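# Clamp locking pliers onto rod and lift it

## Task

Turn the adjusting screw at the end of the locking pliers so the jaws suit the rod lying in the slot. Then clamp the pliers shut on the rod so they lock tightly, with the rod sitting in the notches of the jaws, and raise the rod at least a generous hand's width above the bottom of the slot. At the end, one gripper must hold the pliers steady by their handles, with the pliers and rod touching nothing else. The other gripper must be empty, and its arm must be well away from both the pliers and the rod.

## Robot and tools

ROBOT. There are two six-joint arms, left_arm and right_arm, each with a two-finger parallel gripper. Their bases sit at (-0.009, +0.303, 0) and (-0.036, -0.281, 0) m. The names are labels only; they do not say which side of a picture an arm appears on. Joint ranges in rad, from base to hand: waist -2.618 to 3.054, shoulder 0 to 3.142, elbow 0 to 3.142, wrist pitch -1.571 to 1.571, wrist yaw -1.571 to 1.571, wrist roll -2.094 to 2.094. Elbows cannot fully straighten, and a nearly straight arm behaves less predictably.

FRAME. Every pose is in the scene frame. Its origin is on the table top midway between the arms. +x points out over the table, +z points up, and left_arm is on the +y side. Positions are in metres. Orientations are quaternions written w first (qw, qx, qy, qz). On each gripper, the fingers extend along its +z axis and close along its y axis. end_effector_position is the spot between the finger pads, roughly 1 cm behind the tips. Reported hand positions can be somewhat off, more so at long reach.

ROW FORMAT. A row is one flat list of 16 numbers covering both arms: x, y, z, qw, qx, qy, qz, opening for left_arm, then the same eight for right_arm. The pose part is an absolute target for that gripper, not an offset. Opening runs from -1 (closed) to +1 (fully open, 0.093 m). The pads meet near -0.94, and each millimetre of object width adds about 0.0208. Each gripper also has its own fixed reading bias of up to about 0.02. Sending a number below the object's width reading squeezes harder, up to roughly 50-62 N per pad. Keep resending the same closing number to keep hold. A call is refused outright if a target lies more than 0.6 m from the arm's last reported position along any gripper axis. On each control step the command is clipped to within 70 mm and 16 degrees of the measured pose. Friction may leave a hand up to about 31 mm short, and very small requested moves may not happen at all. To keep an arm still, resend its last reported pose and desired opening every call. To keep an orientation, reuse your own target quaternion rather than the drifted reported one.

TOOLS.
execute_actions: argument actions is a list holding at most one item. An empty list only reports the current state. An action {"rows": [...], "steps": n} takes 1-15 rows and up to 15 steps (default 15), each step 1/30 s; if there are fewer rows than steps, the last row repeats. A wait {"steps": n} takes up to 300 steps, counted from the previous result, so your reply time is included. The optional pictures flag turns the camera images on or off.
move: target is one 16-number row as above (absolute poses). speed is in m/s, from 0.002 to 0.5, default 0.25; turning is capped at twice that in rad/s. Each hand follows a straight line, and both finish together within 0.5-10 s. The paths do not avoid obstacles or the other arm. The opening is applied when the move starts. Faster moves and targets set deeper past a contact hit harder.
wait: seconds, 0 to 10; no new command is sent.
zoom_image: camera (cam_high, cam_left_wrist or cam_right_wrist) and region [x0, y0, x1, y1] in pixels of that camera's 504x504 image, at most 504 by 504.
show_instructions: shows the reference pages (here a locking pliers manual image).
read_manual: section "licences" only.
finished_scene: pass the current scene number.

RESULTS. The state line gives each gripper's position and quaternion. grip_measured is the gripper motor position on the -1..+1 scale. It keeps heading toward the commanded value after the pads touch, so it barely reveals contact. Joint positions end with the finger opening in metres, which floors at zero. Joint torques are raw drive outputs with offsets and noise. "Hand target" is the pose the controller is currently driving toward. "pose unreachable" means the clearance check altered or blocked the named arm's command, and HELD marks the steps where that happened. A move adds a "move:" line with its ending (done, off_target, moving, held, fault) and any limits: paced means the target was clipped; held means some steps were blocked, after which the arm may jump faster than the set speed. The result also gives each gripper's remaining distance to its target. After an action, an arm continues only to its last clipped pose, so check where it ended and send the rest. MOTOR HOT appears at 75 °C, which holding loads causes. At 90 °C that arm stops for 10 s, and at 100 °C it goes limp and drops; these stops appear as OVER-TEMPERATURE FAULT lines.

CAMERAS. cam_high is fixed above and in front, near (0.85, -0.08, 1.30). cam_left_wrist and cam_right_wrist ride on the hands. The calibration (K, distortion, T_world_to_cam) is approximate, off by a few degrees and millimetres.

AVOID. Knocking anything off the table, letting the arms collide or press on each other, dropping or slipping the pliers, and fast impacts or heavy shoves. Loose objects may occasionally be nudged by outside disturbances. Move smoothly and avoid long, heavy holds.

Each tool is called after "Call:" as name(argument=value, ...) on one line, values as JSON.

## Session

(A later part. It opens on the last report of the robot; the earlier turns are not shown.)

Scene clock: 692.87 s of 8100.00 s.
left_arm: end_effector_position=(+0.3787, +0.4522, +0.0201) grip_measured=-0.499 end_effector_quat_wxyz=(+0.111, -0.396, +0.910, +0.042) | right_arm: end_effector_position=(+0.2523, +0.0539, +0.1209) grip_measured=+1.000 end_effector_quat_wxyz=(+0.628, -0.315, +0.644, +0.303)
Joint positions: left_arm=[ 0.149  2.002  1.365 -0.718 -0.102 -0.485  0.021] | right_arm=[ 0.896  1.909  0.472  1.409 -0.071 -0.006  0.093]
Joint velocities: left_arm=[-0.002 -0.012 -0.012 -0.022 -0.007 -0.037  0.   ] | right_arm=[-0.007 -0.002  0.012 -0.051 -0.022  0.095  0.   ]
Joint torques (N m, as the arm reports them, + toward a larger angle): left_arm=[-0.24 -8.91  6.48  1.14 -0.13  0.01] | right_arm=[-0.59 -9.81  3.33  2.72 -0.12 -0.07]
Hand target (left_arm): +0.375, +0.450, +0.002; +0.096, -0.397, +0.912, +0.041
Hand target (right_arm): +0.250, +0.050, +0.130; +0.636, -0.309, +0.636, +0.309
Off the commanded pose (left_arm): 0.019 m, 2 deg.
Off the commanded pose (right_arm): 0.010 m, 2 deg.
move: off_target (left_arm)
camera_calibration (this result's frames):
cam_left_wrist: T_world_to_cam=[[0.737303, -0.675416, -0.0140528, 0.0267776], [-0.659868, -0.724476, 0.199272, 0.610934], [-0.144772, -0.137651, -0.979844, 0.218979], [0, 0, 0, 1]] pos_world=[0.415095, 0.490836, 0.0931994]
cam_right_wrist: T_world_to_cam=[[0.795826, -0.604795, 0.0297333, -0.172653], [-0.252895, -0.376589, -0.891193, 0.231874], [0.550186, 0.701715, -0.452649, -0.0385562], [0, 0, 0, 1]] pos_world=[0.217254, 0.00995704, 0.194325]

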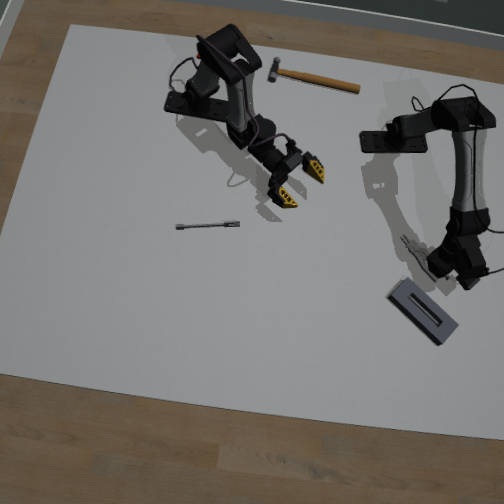

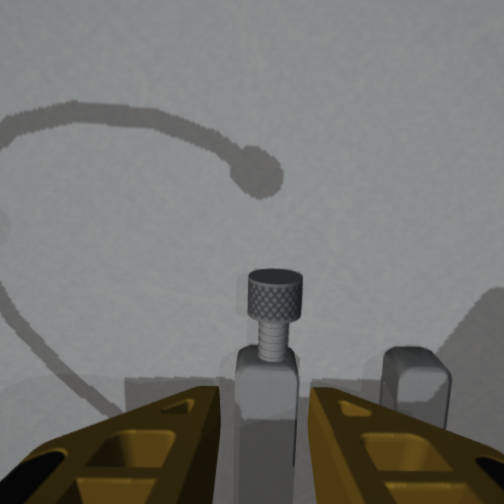

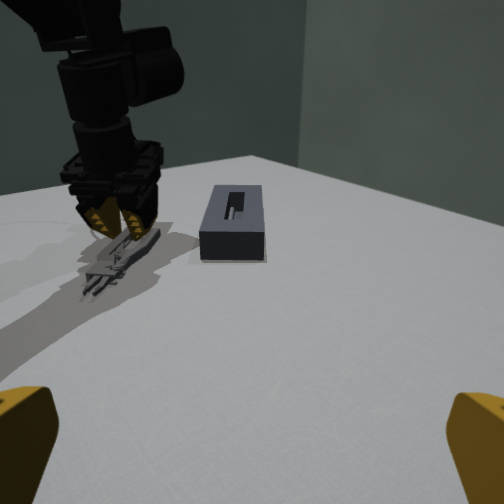

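Call:
execute_actions(actions=[{"rows":[[0.377,0.451,0.014,0.1088,-0.396,0.9108,0.0473,-0.9,0.25,0.05,0.13,0.6358,-0.3094,0.6358,0.3094,1]],"steps":12}], pictures=false)

Call:
move(target=[0.37,0.36,0.13,0.1177,0.2569,0.9587,-0.0315,-0.9,0.27,0.05,0.144,0.6329,-0.7069,0.0185,-0.3155,-0.4], speed=0.3)

Call:
move(target=[0.365,0.185,0.150,0.0628,0.8507,0.5112,-0.1045,-0.9,0.27,0.05,0.144,0.6329,-0.7069,0.0185,-0.3155,-0.4], speed=0.3)

Scene clock: 699.13 s of 8100.00 s.
left_arm: end_effector_position=(+0.3789, +0.4526, +0.0202) grip_measured=-0.834 end_effector_quat_wxyz=(+0.112, -0.396, +0.910, +0.043) | right_arm: end_effector_position=(+0.2523, +0.0539, +0.1209) grip_measured=+1.000 end_effector_quat_wxyz=(+0.628, -0.315, +0.644, +0.303)
Joint positions: left_arm=[ 0.149  2.002  1.365 -0.717 -0.104 -0.485  0.005] | right_arm=[ 0.896  1.909  0.472  1.409 -0.071 -0.006  0.093]
Joint velocities: left_arm=[ 0.002 -0.007 -0.007 -0.007 -0.037  0.022  0.001] | right_arm=[-0.007 -0.002  0.002 -0.007 -0.037  0.007  0.   ]
Joint torques (N m, as the arm reports them, + toward a larger angle): left_arm=[ -0.59 -11.61   6.75   1.04  -0.28  -0.03] | right_arm=[-0.57 -9.82  3.39  2.71 -0.11 -0.06]
Hand target (left_arm): +0.377, +0.451, +0.014; +0.109, -0.396, +0.911, +0.047
Hand target (right_arm): +0.250, +0.050, +0.130; +0.636, -0.309, +0.636, +0.309
Off the commanded pose (left_arm): 0.007 m, 1 deg.
Off the commanded pose (right_arm): 0.010 m, 2 deg.
Steps of this call (steps 1 to 176: nothing new was sent; steps 177 to 188: all 12 steps of this action). Readings (end_effector_position):
177: left_arm (+0.3788, +0.4524, +0.0201) | right_arm (+0.2523, +0.0539, +0.1209)
178: left_arm (+0.3789, +0.4526, +0.0202) | right_arm (+0.2523, +0.0539, +0.1209)
180: left_arm (+0.3789, +0.4526, +0.0202) | right_arm (+0.2523, +0.0539, +0.1209)
184: left_arm (+0.3789, +0.4526, +0.0202) | right_arm (+0.2523, +0.0539, +0.1209)
188: the state above

Scene clock: 703.33 s of 8100.00 s.
left_arm: end_effector_position=(+0.3648, +0.3622, +0.1164) grip_measured=-0.835 end_effector_quat_wxyz=(+0.106, +0.247, +0.963, -0.035) | right_arm: end_effector_position=(+0.2656, +0.0497, +0.1292) grip_measured=-0.399 end_effector_quat_wxyz=(-0.628, +0.716, -0.029, +0.303)
Joint positions: left_arm=[ 0.051  1.831  1.531 -1.114  0.16   0.717  0.005] | right_arm=[ 0.749  1.896  0.532  1.333 -0.394 -1.991  0.026]
Joint velocities: left_arm=[-0.017 -0.002 -0.012 -0.037 -0.022 -0.081 -0.001] | right_arm=[-0.007 -0.022  0.002  0.007  0.066  0.007  0.   ]
Joint torques (N m, as the arm reports them, + toward a larger angle): left_arm=[ -0.92 -12.15  11.38   0.56   0.17   0.13] | right_arm=[ -0.86 -10.25   6.41   2.23  -0.11  -0.13]
Hand target (left_arm): +0.369, +0.359, +0.130; +0.120, +0.257, +0.958, -0.032
Hand target (right_arm): +0.270, +0.051, +0.144; -0.634, +0.706, -0.020, +0.315
Off the commanded pose (left_arm): 0.015 m, 2 deg.
Off the commanded pose (right_arm): 0.015 m, 2 deg.
move: off_target (left_arm, right_arm)
camera_calibration (this result's frames):
cam_left_wrist: T_world_to_cam=[[-0.475688, -0.879555, -0.0102012, 0.493581], [-0.860265, 0.462774, 0.213974, 0.158766], [-0.183481, 0.11056, -0.976786, 0.222853], [0, 0, 0, 1]] pos_world=[0.412261, 0.33602, 0.188743]
cam_right_wrist: T_world_to_cam=[[-0.352105, 0.234076, 0.906218, -0.0360799], [0.525684, -0.751623, 0.398395, -0.113761], [0.774389, 0.616661, 0.1416, -0.171254], [0, 0, 0, 1]] pos_world=[0.179716, 0.0285456, 0.102268]

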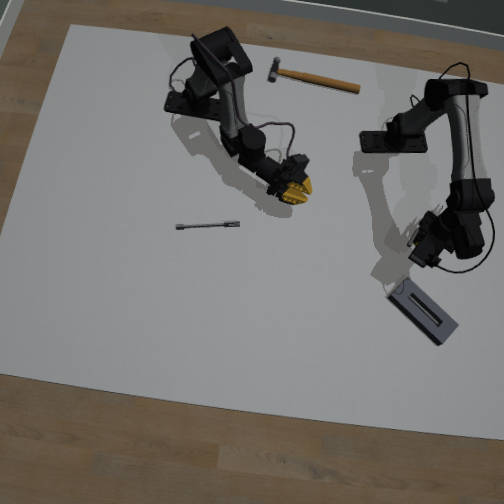

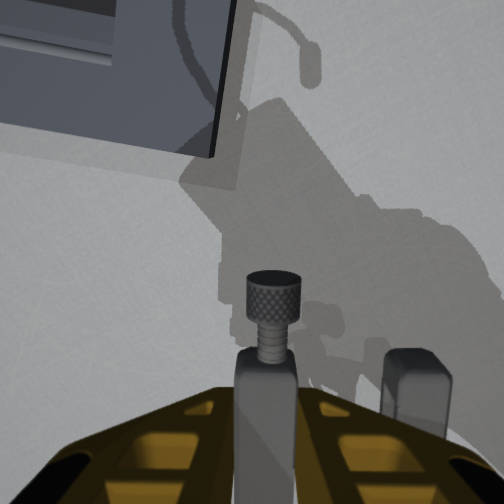

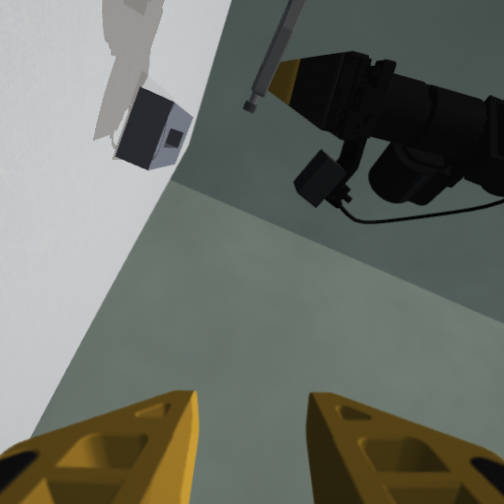

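Scene clock: 706.47 s of 8100.00 s.
left_arm: end_effector_position=(+0.3643, +0.1849, +0.1455) grip_measured=-0.836 end_effector_quat_wxyz=(+0.076, +0.846, +0.518, -0.103) | right_arm: end_effector_position=(+0.2652, +0.0498, +0.1278) grip_measured=-0.399 end_effector_quat_wxyz=(-0.626, +0.719, -0.027, +0.302)
Joint positions: left_arm=[-0.377  2.092  2.011 -1.537  0.251  1.848  0.005] | right_arm=[ 0.749  1.896  0.532  1.327 -0.396 -1.998  0.026]
Joint velocities: left_arm=[ 0.007  0.012 -0.017 -0.022 -0.066 -0.007 -0.001] | right_arm=[-0.002  0.002  0.002  0.007 -0.022 -0.066 -0.001]
Joint torques (N m, as the arm reports them, + toward a larger angle): left_arm=[ -0.49 -11.83  10.67  -0.07   0.18   0.13] | right_arm=[ -1.   -10.64   6.23   2.24  -0.14  -0.17]
Hand target (left_arm): +0.366, +0.182, +0.149; +0.077, +0.850, +0.512, -0.103
Hand target (right_arm): +0.270, +0.050, +0.144; -0.633, +0.707, -0.019, +0.316
Off the commanded pose (left_arm): 0.005 m, 2 deg.
Off the commanded pose (right_arm): 0.017 m, 2 deg.
joint sent to its limit (left arm) — the command would take joint 4 (wrist pitch) past its lower limit, so that joint was sent only as far as its limit.
move: off_target (right_arm)
camera_calibration (this result's frames):
cam_left_wrist: T_world_to_cam=[[-0.895388, 0.442749, -0.0474813, 0.25151], [0.427987, 0.885126, 0.182697, -0.308695], [0.122916, 0.143264, -0.982022, 0.153848], [0, 0, 0, 1]] pos_world=[0.338406, 0.139838, 0.219422]
cam_right_wrist: T_world_to_cam=[[-0.353867, 0.239557, 0.904097, -0.034519], [0.52704, -0.747485, 0.404346, -0.11422], [0.772662, 0.61958, 0.138254, -0.170118], [0, 0, 0, 1]] pos_world=[0.179427, 0.0282927, 0.100912]

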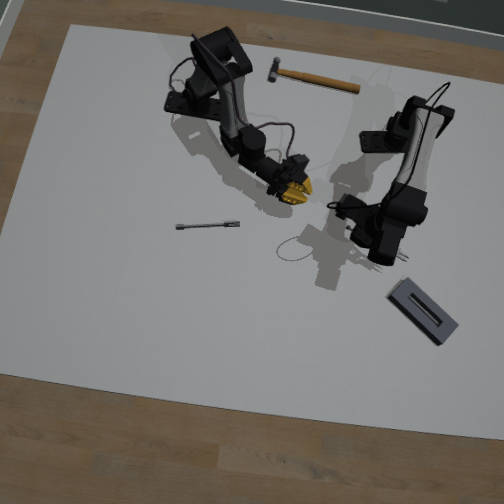

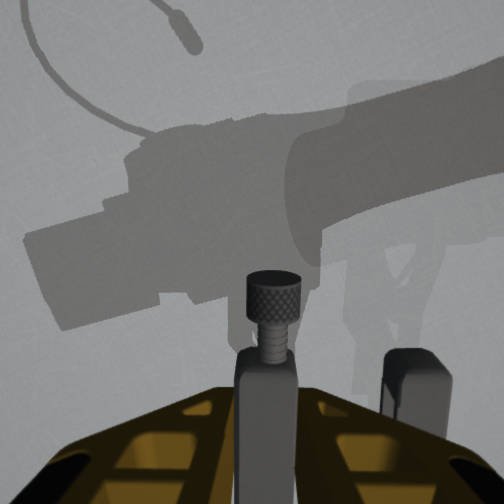

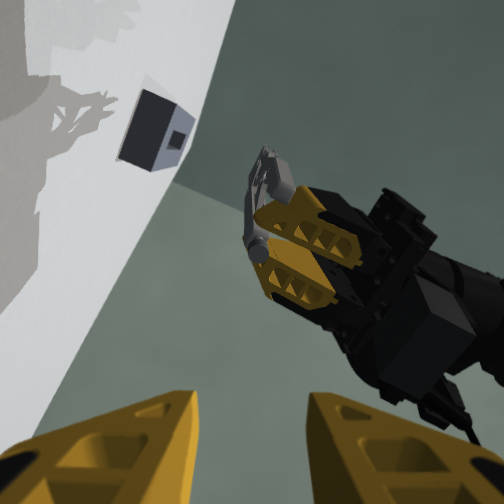

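Call:
move(target=[0.365,0.185,0.150,0.0628,0.8507,0.5112,-0.1045,-0.9,0.322,0.135,0.143,0.6329,-0.7069,0.0185,-0.3155,-0.4], speed=0.1)

Scene clock: 714.50 s of 8100.00 s.
left_arm: end_effector_position=(+0.3643, +0.1865, +0.1451) grip_measured=-0.836 end_effector_quat_wxyz=(+0.072, +0.847, +0.517, -0.100) | right_arm: end_effector_position=(+0.3192, +0.1310, +0.1431) grip_measured=-0.399 end_effector_quat_wxyz=(-0.635, +0.706, -0.021, +0.313)
Joint positions: left_arm=[-0.377  2.092  2.011 -1.539  0.242  1.851  0.005] | right_arm=[ 0.824  2.098  0.948  1.152 -0.322 -1.999  0.026]
Joint velocities: left_arm=[-0.007 -0.002 -0.012  0.081 -0.051  0.007  0.   ] | right_arm=[-0.002 -0.017 -0.002 -0.022 -0.022 -0.007 -0.   ]
Joint torques (N m, as the arm reports them, + toward a larger angle): left_arm=[ -0.61 -12.6   10.3   -0.08   0.08   0.09] | right_arm=[ 0.31 -9.88  7.54  2.25  0.03 -0.18]
Hand target (left_arm): +0.365, +0.185, +0.150; +0.071, +0.850, +0.513, -0.096
Hand target (right_arm): +0.321, +0.136, +0.142; -0.633, +0.707, -0.018, +0.316
Off the commanded pose (left_arm): 0.005 m, 1 deg.
Off the commanded pose (right_arm): 0.005 m, 0 deg.
joint sent to its limit (left arm) — the command would take joint 4 (wrist pitch) past its lower limit, so that joint was sent only as far as its limit.
move: done
camera_calibration (this result's frames):
cam_left_wrist: T_world_to_cam=[[-0.893969, 0.445905, -0.0445867, 0.249288], [0.430421, 0.882076, 0.19152, -0.311638], [0.124729, 0.152022, -0.980476, 0.150729], [0, 0, 0, 1]] pos_world=[0.338191, 0.140815, 0.218586]
cam_right_wrist: T_world_to_cam=[[-0.381806, 0.217692, 0.898239, -0.0360154], [0.51455, -0.757259, 0.40224, -0.0826207], [0.767764, 0.615767, 0.177113, -0.267765], [0, 0, 0, 1]] pos_world=[0.234342, 0.110156, 0.113008]

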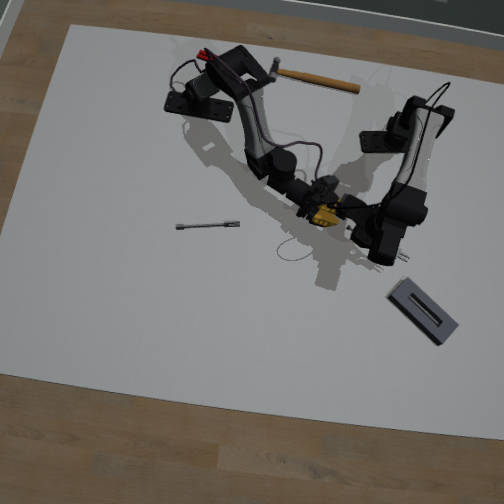

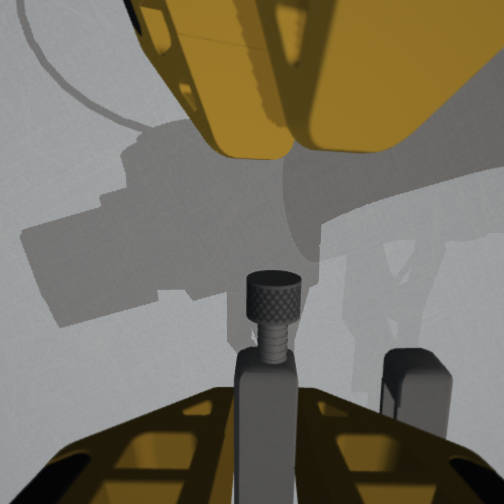

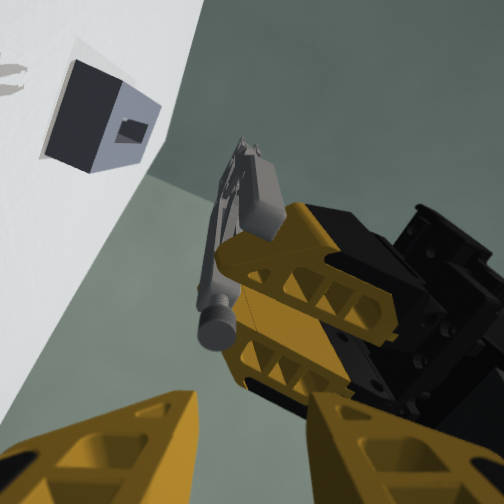

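Call:
move(target=[0.365,0.185,0.150,0.0628,0.8507,0.5112,-0.1045,-0.9,0.334,0.146,0.130,0.6329,-0.7069,0.0185,-0.3155,-0.4], speed=0.04)

Scene clock: 718.67 s of 8100.00 s.
left_arm: end_effector_position=(+0.3643, +0.1865, +0.1451) grip_measured=-0.836 end_effector_quat_wxyz=(+0.072, +0.847, +0.517, -0.100) | right_arm: end_effector_position=(+0.3310, +0.1422, +0.1290) grip_measured=-0.399 end_effector_quat_wxyz=(-0.633, +0.709, -0.022, +0.311)
Joint positions: left_arm=[-0.377  2.092  2.011 -1.539  0.242  1.851  0.005] | right_arm=[ 0.824  2.177  1.02   1.151 -0.321 -1.999  0.026]
Joint velocities: left_arm=[ 0.002 -0.007 -0.017 -0.022  0.007  0.022 -0.001] | right_arm=[-0.007 -0.002  0.012 -0.022  0.022 -0.007  0.001]
Joint torques (N m, as the arm reports them, + toward a larger angle): left_arm=[ -0.74 -12.59  10.13  -0.1    0.06   0.11] | right_arm=[ -0.01 -10.57   7.34   2.34  -0.03  -0.16]
Hand target (left_arm): +0.365, +0.185, +0.150; +0.072, +0.850, +0.513, -0.096
Hand target (right_arm): +0.334, +0.146, +0.130; -0.633, +0.707, -0.018, +0.315
Off the commanded pose (left_arm): 0.005 m, 1 deg.
Off the commanded pose (right_arm): 0.005 m, 1 deg.
joint sent to its limit (left arm) — the command would take joint 4 (wrist pitch) past its lower limit, so that joint was sent only as far as its limit.
move: done
camera_calibration (this result's frames):
cam_left_wrist: T_world_to_cam=[[-0.893969, 0.445905, -0.0445867, 0.249288], [0.430421, 0.882076, 0.19152, -0.311638], [0.124729, 0.152022, -0.980476, 0.150729], [0, 0, 0, 1]] pos_world=[0.338191, 0.140815, 0.218586]
cam_right_wrist: T_world_to_cam=[[-0.376512, 0.222806, 0.89922, -0.0238698], [0.516597, -0.755229, 0.403432, -0.0756801], [0.769004, 0.616431, 0.169252, -0.280678], [0, 0, 0, 1]] pos_world=[0.245951, 0.121181, 0.0995013]

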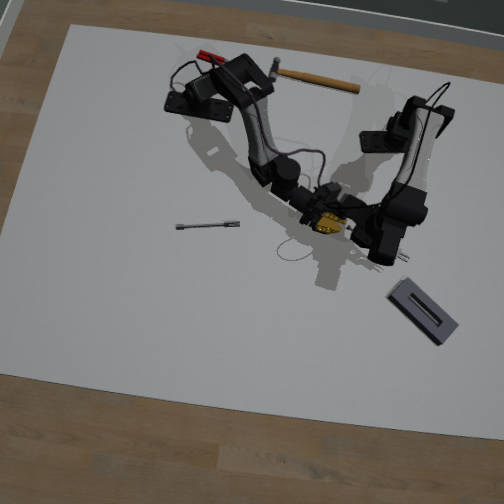

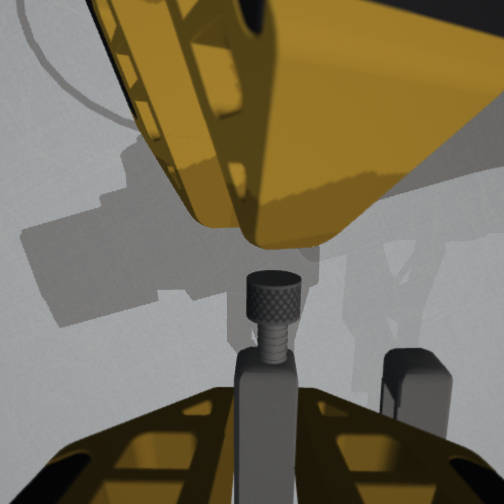

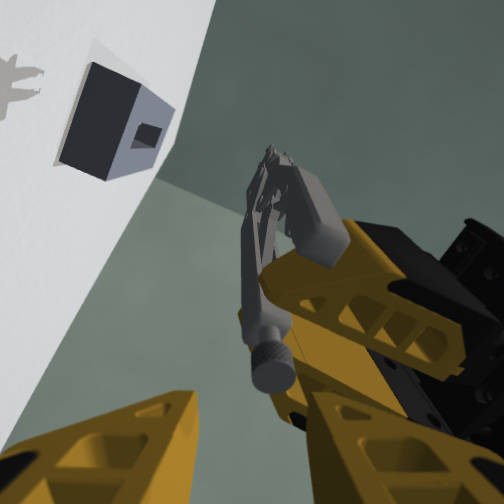

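Call:
move(target=[0.365,0.185,0.150,0.0628,0.8507,0.5112,-0.1045,-0.9,0.335,0.164,0.141,0.6329,-0.7069,0.0185,-0.3155,-0.35], speed=0.02)

Scene clock: 723.93 s of 8100.00 s.
left_arm: end_effector_position=(+0.3642, +0.1867, +0.1451) grip_measured=-0.836 end_effector_quat_wxyz=(+0.071, +0.847, +0.517, -0.100) | right_arm: end_effector_position=(+0.3338, +0.1585, +0.1413) grip_measured=-0.352 end_effector_quat_wxyz=(-0.634, +0.707, -0.021, +0.313)
Joint positions: left_arm=[-0.377  2.092  2.011 -1.539  0.241  1.851  0.005] | right_arm=[ 0.848  2.177  1.089  1.088 -0.296 -1.999  0.028]
Joint velocities: left_arm=[-0.002 -0.002  0.002 -0.007  0.007  0.022  0.   ] | right_arm=[ 0.002 -0.002  0.012 -0.022 -0.037 -0.081  0.001]
Joint torques (N m, as the arm reports them, + toward a larger angle): left_arm=[ -0.76 -12.66  10.13  -0.07   0.09   0.1 ] | right_arm=[  0.41 -10.8    8.05   2.28   0.07  -0.17]
Hand target (left_arm): +0.365, +0.185, +0.150; +0.072, +0.850, +0.513, -0.096
Hand target (right_arm): +0.335, +0.164, +0.141; -0.633, +0.707, -0.018, +0.316
Off the commanded pose (left_arm): 0.005 m, 1 deg.
Off the commanded pose (right_arm): 0.006 m, 0 deg.
joint sent to its limit (left arm) — the command would take joint 4 (wrist pitch) past its lower limit, so that joint was sent only as far as its limit.
move: done
camera_calibration (this result's frames):
cam_left_wrist: T_world_to_cam=[[-0.893967, 0.446012, -0.0435545, 0.248891], [0.430571, 0.881807, 0.192418, -0.311898], [0.124227, 0.153262, -0.980346, 0.150609], [0, 0, 0, 1]] pos_world=[0.338085, 0.140943, 0.218504]
cam_right_wrist: T_world_to_cam=[[-0.38007, 0.219549, 0.898523, -0.0357608], [0.514349, -0.757211, 0.402587, -0.068561], [0.76876, 0.615166, 0.174869, -0.295494], [0, 0, 0, 1]] pos_world=[0.248837, 0.137714, 0.111406]

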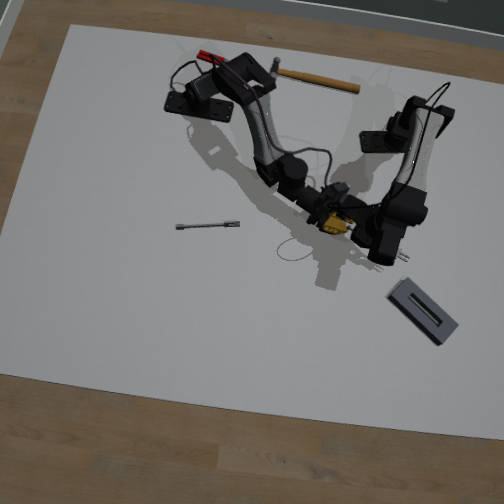

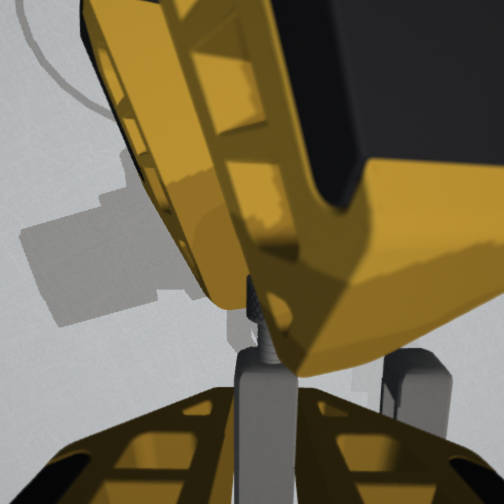

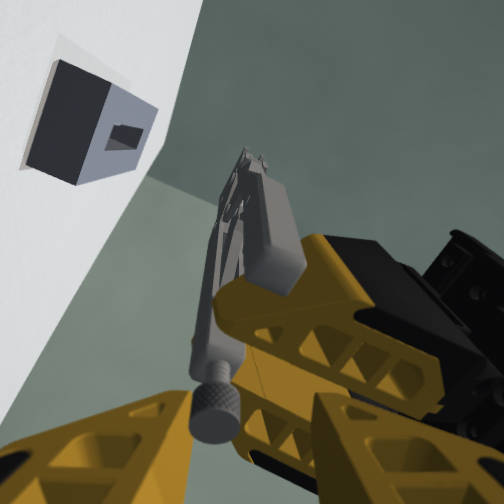

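Too high by ~7 mm; lower.

Call:
move(target=[0.365,0.185,0.150,0.0628,0.8507,0.5112,-0.1045,-0.9,0.336,0.163,0.131,0.6329,-0.7069,0.0185,-0.3155,-0.35], speed=0.015)

Scene clock: 726.37 s of 8100.00 s.
left_arm: end_effector_position=(+0.3642, +0.1867, +0.1451) grip_measured=-0.836 end_effector_quat_wxyz=(+0.071, +0.847, +0.517, -0.100) | right_arm: end_effector_position=(+0.3343, +0.1589, +0.1254) grip_measured=-0.352 end_effector_quat_wxyz=(-0.627, +0.716, -0.025, +0.306)
Joint positions: left_arm=[-0.377  2.092  2.011 -1.539  0.241  1.851  0.005] | right_arm=[ 0.848  2.206  1.089  1.088 -0.296 -1.999  0.028]
Joint velocities: left_arm=[-0.012 -0.002 -0.007 -0.037  0.022  0.037  0.001] | right_arm=[ 0.012 -0.002  0.007 -0.037  0.022 -0.007 -0.001]
Joint torques (N m, as the arm reports them, + toward a larger angle): left_arm=[ -0.67 -12.49  10.18  -0.06   0.1    0.09] | right_arm=[  0.08 -11.07   7.41   2.62  -0.03  -0.16]
Hand target (left_arm): +0.365, +0.185, +0.150; +0.072, +0.850, +0.513, -0.096
Hand target (right_arm): +0.336, +0.163, +0.131; -0.633, +0.707, -0.019, +0.315
Off the commanded pose (left_arm): 0.005 m, 1 deg.
Off the commanded pose (right_arm): 0.007 m, 2 deg.
joint sent to its limit (left arm) — the command would take joint 4 (wrist pitch) past its lower limit, so that joint was sent only as far as its limit.
move: done
camera_calibration (this result's frames):
cam_left_wrist: T_world_to_cam=[[-0.893967, 0.446012, -0.0435545, 0.248891], [0.430571, 0.881807, 0.192418, -0.311898], [0.124227, 0.153262, -0.980346, 0.150609], [0, 0, 0, 1]] pos_world=[0.338085, 0.140943, 0.218504]
cam_right_wrist: T_world_to_cam=[[-0.36179, 0.237914, 0.901391, -0.0307887], [0.522248, -0.749209, 0.407361, -0.0666233], [0.772247, 0.618129, 0.146806, -0.291497], [0, 0, 0, 1]] pos_world=[0.248762, 0.137593, 0.0976859]

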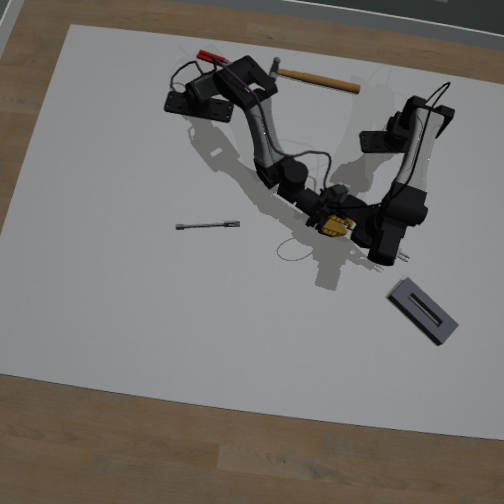

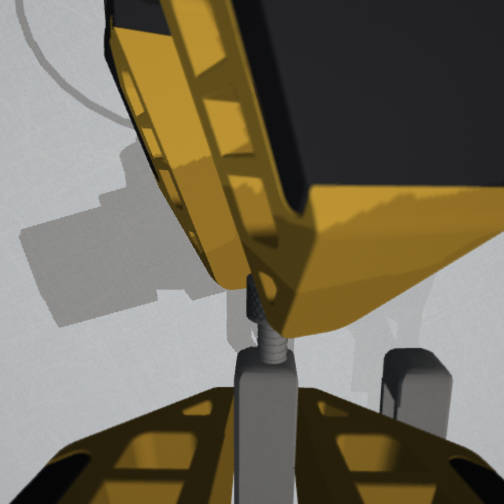

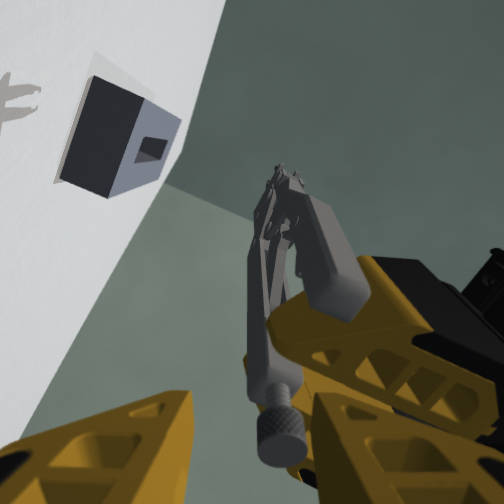

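Call:
move(target=[0.365,0.185,0.150,0.0628,0.8507,0.5112,-0.1045,-0.9,0.337,0.165,0.136,0.6329,-0.7069,0.0185,-0.3155,-0.35], speed=0.01)

Scene clock: 730.53 s of 8100.00 s.
left_arm: end_effector_position=(+0.3642, +0.1867, +0.1451) grip_measured=-0.836 end_effector_quat_wxyz=(+0.071, +0.847, +0.517, -0.100) | right_arm: end_effector_position=(+0.3343, +0.1589, +0.1254) grip_measured=-0.352 end_effector_quat_wxyz=(-0.627, +0.716, -0.025, +0.306)
Joint positions: left_arm=[-0.377  2.092  2.011 -1.539  0.241  1.851  0.005] | right_arm=[ 0.848  2.206  1.089  1.088 -0.296 -1.999  0.028]
Joint velocities: left_arm=[-0.002  0.012 -0.002 -0.081  0.007  0.051  0.   ] | right_arm=[-0.017 -0.002 -0.007  0.081 -0.007  0.007 -0.   ]
Joint torques (N m, as the arm reports them, + toward a larger angle): left_arm=[ -0.63 -12.7   10.09  -0.09   0.1    0.07] | right_arm=[  0.26 -11.87   8.34   2.42  -0.02  -0.16]
Hand target (left_arm): +0.365, +0.185, +0.150; +0.072, +0.850, +0.513, -0.096
Hand target (right_arm): +0.337, +0.165, +0.136; -0.633, +0.707, -0.019, +0.315
Off the commanded pose (left_arm): 0.005 m, 1 deg.
Off the commanded pose (right_arm): 0.012 m, 2 deg.
joint sent to its limit (left arm) — the command would take joint 4 (wrist pitch) past its lower limit, so that joint was sent only as far as its limit.
move: off_target (right_arm)
camera_calibration (this result's frames):
cam_left_wrist: T_world_to_cam=[[-0.893967, 0.446012, -0.0435545, 0.248891], [0.430571, 0.881807, 0.192418, -0.311898], [0.124227, 0.153262, -0.980346, 0.150609], [0, 0, 0, 1]] pos_world=[0.338085, 0.140943, 0.218504]
cam_right_wrist: T_world_to_cam=[[-0.36179, 0.237914, 0.901391, -0.0307887], [0.522248, -0.749209, 0.407361, -0.0666233], [0.772247, 0.618129, 0.146806, -0.291497], [0, 0, 0, 1]] pos_world=[0.248762, 0.137593, 0.0976859]

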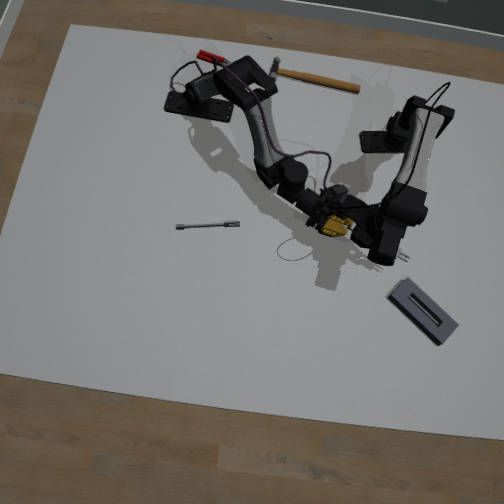

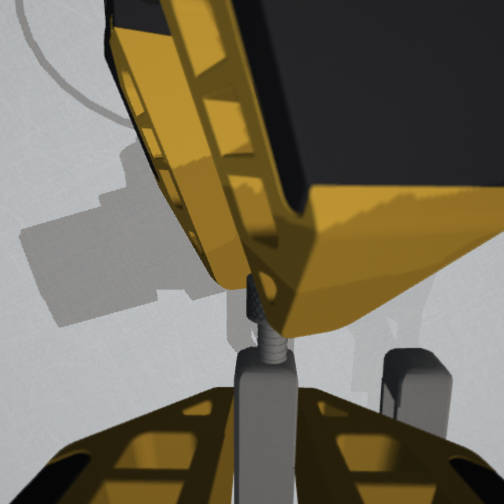

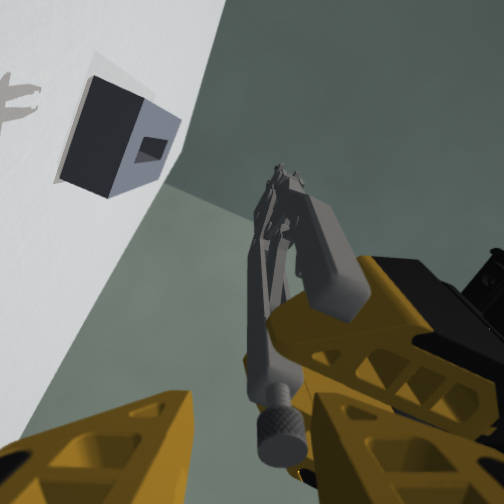

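Call:
execute_actions(actions=[{"rows":[[0.365,0.185,0.150,0.0628,0.8507,0.5112,-0.1045,-0.9,0.337,0.165,0.136,0.6329,-0.7069,0.0185,-0.3155,-0.85]],"steps":12}], pictures=false)

Call:
move(target=[0.365,0.185,0.150,0.0628,0.8507,0.5112,-0.1045,-0.9,0.337,0.165,0.136,0.6941,-0.5495,0.4450,0.1349,-0.85], speed=0.4)

Scene clock: 735.57 s of 8100.00 s.
left_arm: end_effector_position=(+0.3659, +0.1878, +0.1441) grip_measured=-0.836 end_effector_quat_wxyz=(+0.070, +0.848, +0.517, -0.095) | right_arm: end_effector_position=(+0.3340, +0.1615, +0.1301) grip_measured=-0.837 end_effector_quat_wxyz=(-0.631, +0.712, -0.021, +0.308)
Joint positions: left_arm=[-0.377  2.094  2.011 -1.534  0.232  1.851  0.005] | right_arm=[ 0.851  2.206  1.098  1.094 -0.299 -2.     0.005]
Joint velocities: left_arm=[ 0.007 -0.007 -0.007 -0.037 -0.037  0.037  0.001] | right_arm=[-0.007 -0.002 -0.002 -0.022 -0.022 -0.007 -0.001]
Joint torques (N m, as the arm reports them, + toward a larger angle): left_arm=[ -0.81 -12.86  10.05  -0.1    0.2    0.1 ] | right_arm=[ -0.02 -12.07   7.65   2.34   0.01  -0.14]
Hand target (left_arm): +0.365, +0.185, +0.150; +0.072, +0.850, +0.512, -0.096
Hand target (right_arm): +0.337, +0.165, +0.136; -0.633, +0.707, -0.019, +0.315
Off the commanded pose (left_arm): 0.007 m, 2 deg.
Off the commanded pose (right_arm): 0.007 m, 1 deg.
joint sent to its limit (left arm) — the command would take joint 4 (wrist pitch) past its lower limit, so that joint was sent only as far as its limit.
Steps of this call (steps 1 to 139: nothing new was sent; steps 140 to 151: all 12 steps of this action). Readings (end_effector_position):
140: left_arm (+0.3644, +0.1866, +0.1450) | right_arm (+0.3342, +0.1590, +0.1258)
141: left_arm (+0.3655, +0.1868, +0.1443) | right_arm (+0.3337, +0.1606, +0.1299)
143: left_arm (+0.3658, +0.1878, +0.1441) | right_arm (+0.3341, +0.1615, +0.1305)
147: left_arm (+0.3659, +0.1878, +0.1441) | right_arm (+0.3340, +0.1615, +0.1301)
151: the state above

Scene clock: 738.10 s of 8100.00 s.
left_arm: end_effector_position=(+0.3654, +0.1885, +0.1440) grip_measured=-0.836 end_effector_quat_wxyz=(+0.068, +0.848, +0.517, -0.095) | right_arm: end_effector_position=(+0.3343, +0.1621, +0.1339) grip_measured=-0.838 end_effector_quat_wxyz=(+0.695, -0.555, +0.439, +0.132)
Joint positions: left_arm=[-0.377  2.094  2.011 -1.536  0.228  1.851  0.005] | right_arm=[ 0.851  2.206  1.102  1.104 -0.3   -0.714  0.005]
Joint velocities: left_arm=[ 0.007  0.002 -0.017 -0.037  0.022 -0.007 -0.   ] | right_arm=[ 0.007 -0.012 -0.022  0.007  0.007  0.022 -0.001]
Joint torques (N m, as the arm reports them, + toward a larger angle): left_arm=[ -0.76 -12.89  10.02  -0.12   0.19   0.09] | right_arm=[ -0.02 -11.93   7.5    2.23   0.03   0.02]
Hand target (left_arm): +0.365, +0.185, +0.150; +0.072, +0.850, +0.513, -0.096
Hand target (right_arm): +0.337, +0.165, +0.136; +0.694, -0.549, +0.445, +0.135
Off the commanded pose (left_arm): 0.007 m, 1 deg.
Off the commanded pose (right_arm): 0.005 m, 1 deg.
joint sent to its limit (left arm) — the command would take joint 4 (wrist pitch) past its lower limit, so that joint was sent only as far as its limit.
move: done
camera_calibration (this result's frames):
cam_left_wrist: T_world_to_cam=[[-0.893177, 0.447701, -0.0424044, 0.248363], [0.430863, 0.878949, 0.204463, -0.315098], [0.12881, 0.164351, -0.977955, 0.145015], [0, 0, 0, 1]] pos_world=[0.338917, 0.14193, 0.216776]
cam_right_wrist: T_world_to_cam=[[0.661685, -0.328599, 0.673941, -0.25904], [0.345931, -0.663669, -0.663231, 0.12067], [0.665211, 0.671986, -0.325467, -0.204383], [0, 0, 0, 1]] pos_world=[0.265617, 0.132307, 0.18809]

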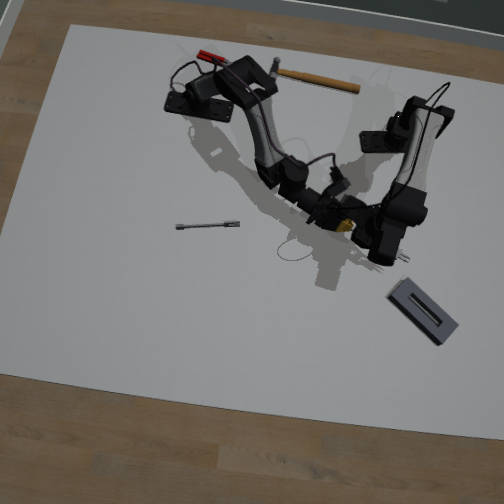

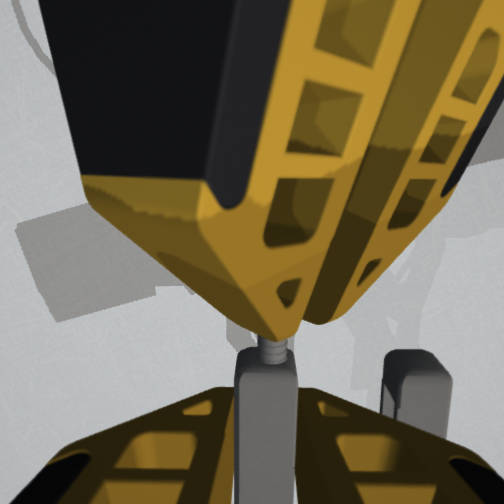

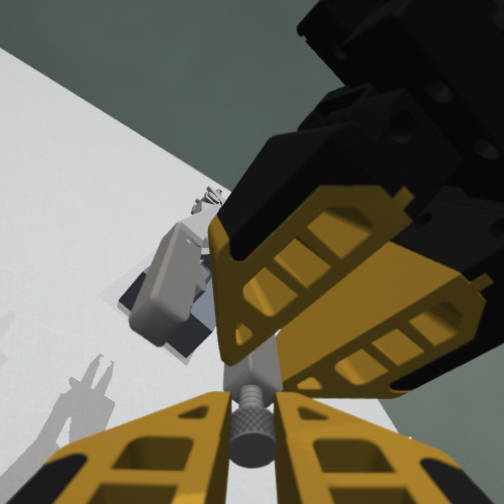

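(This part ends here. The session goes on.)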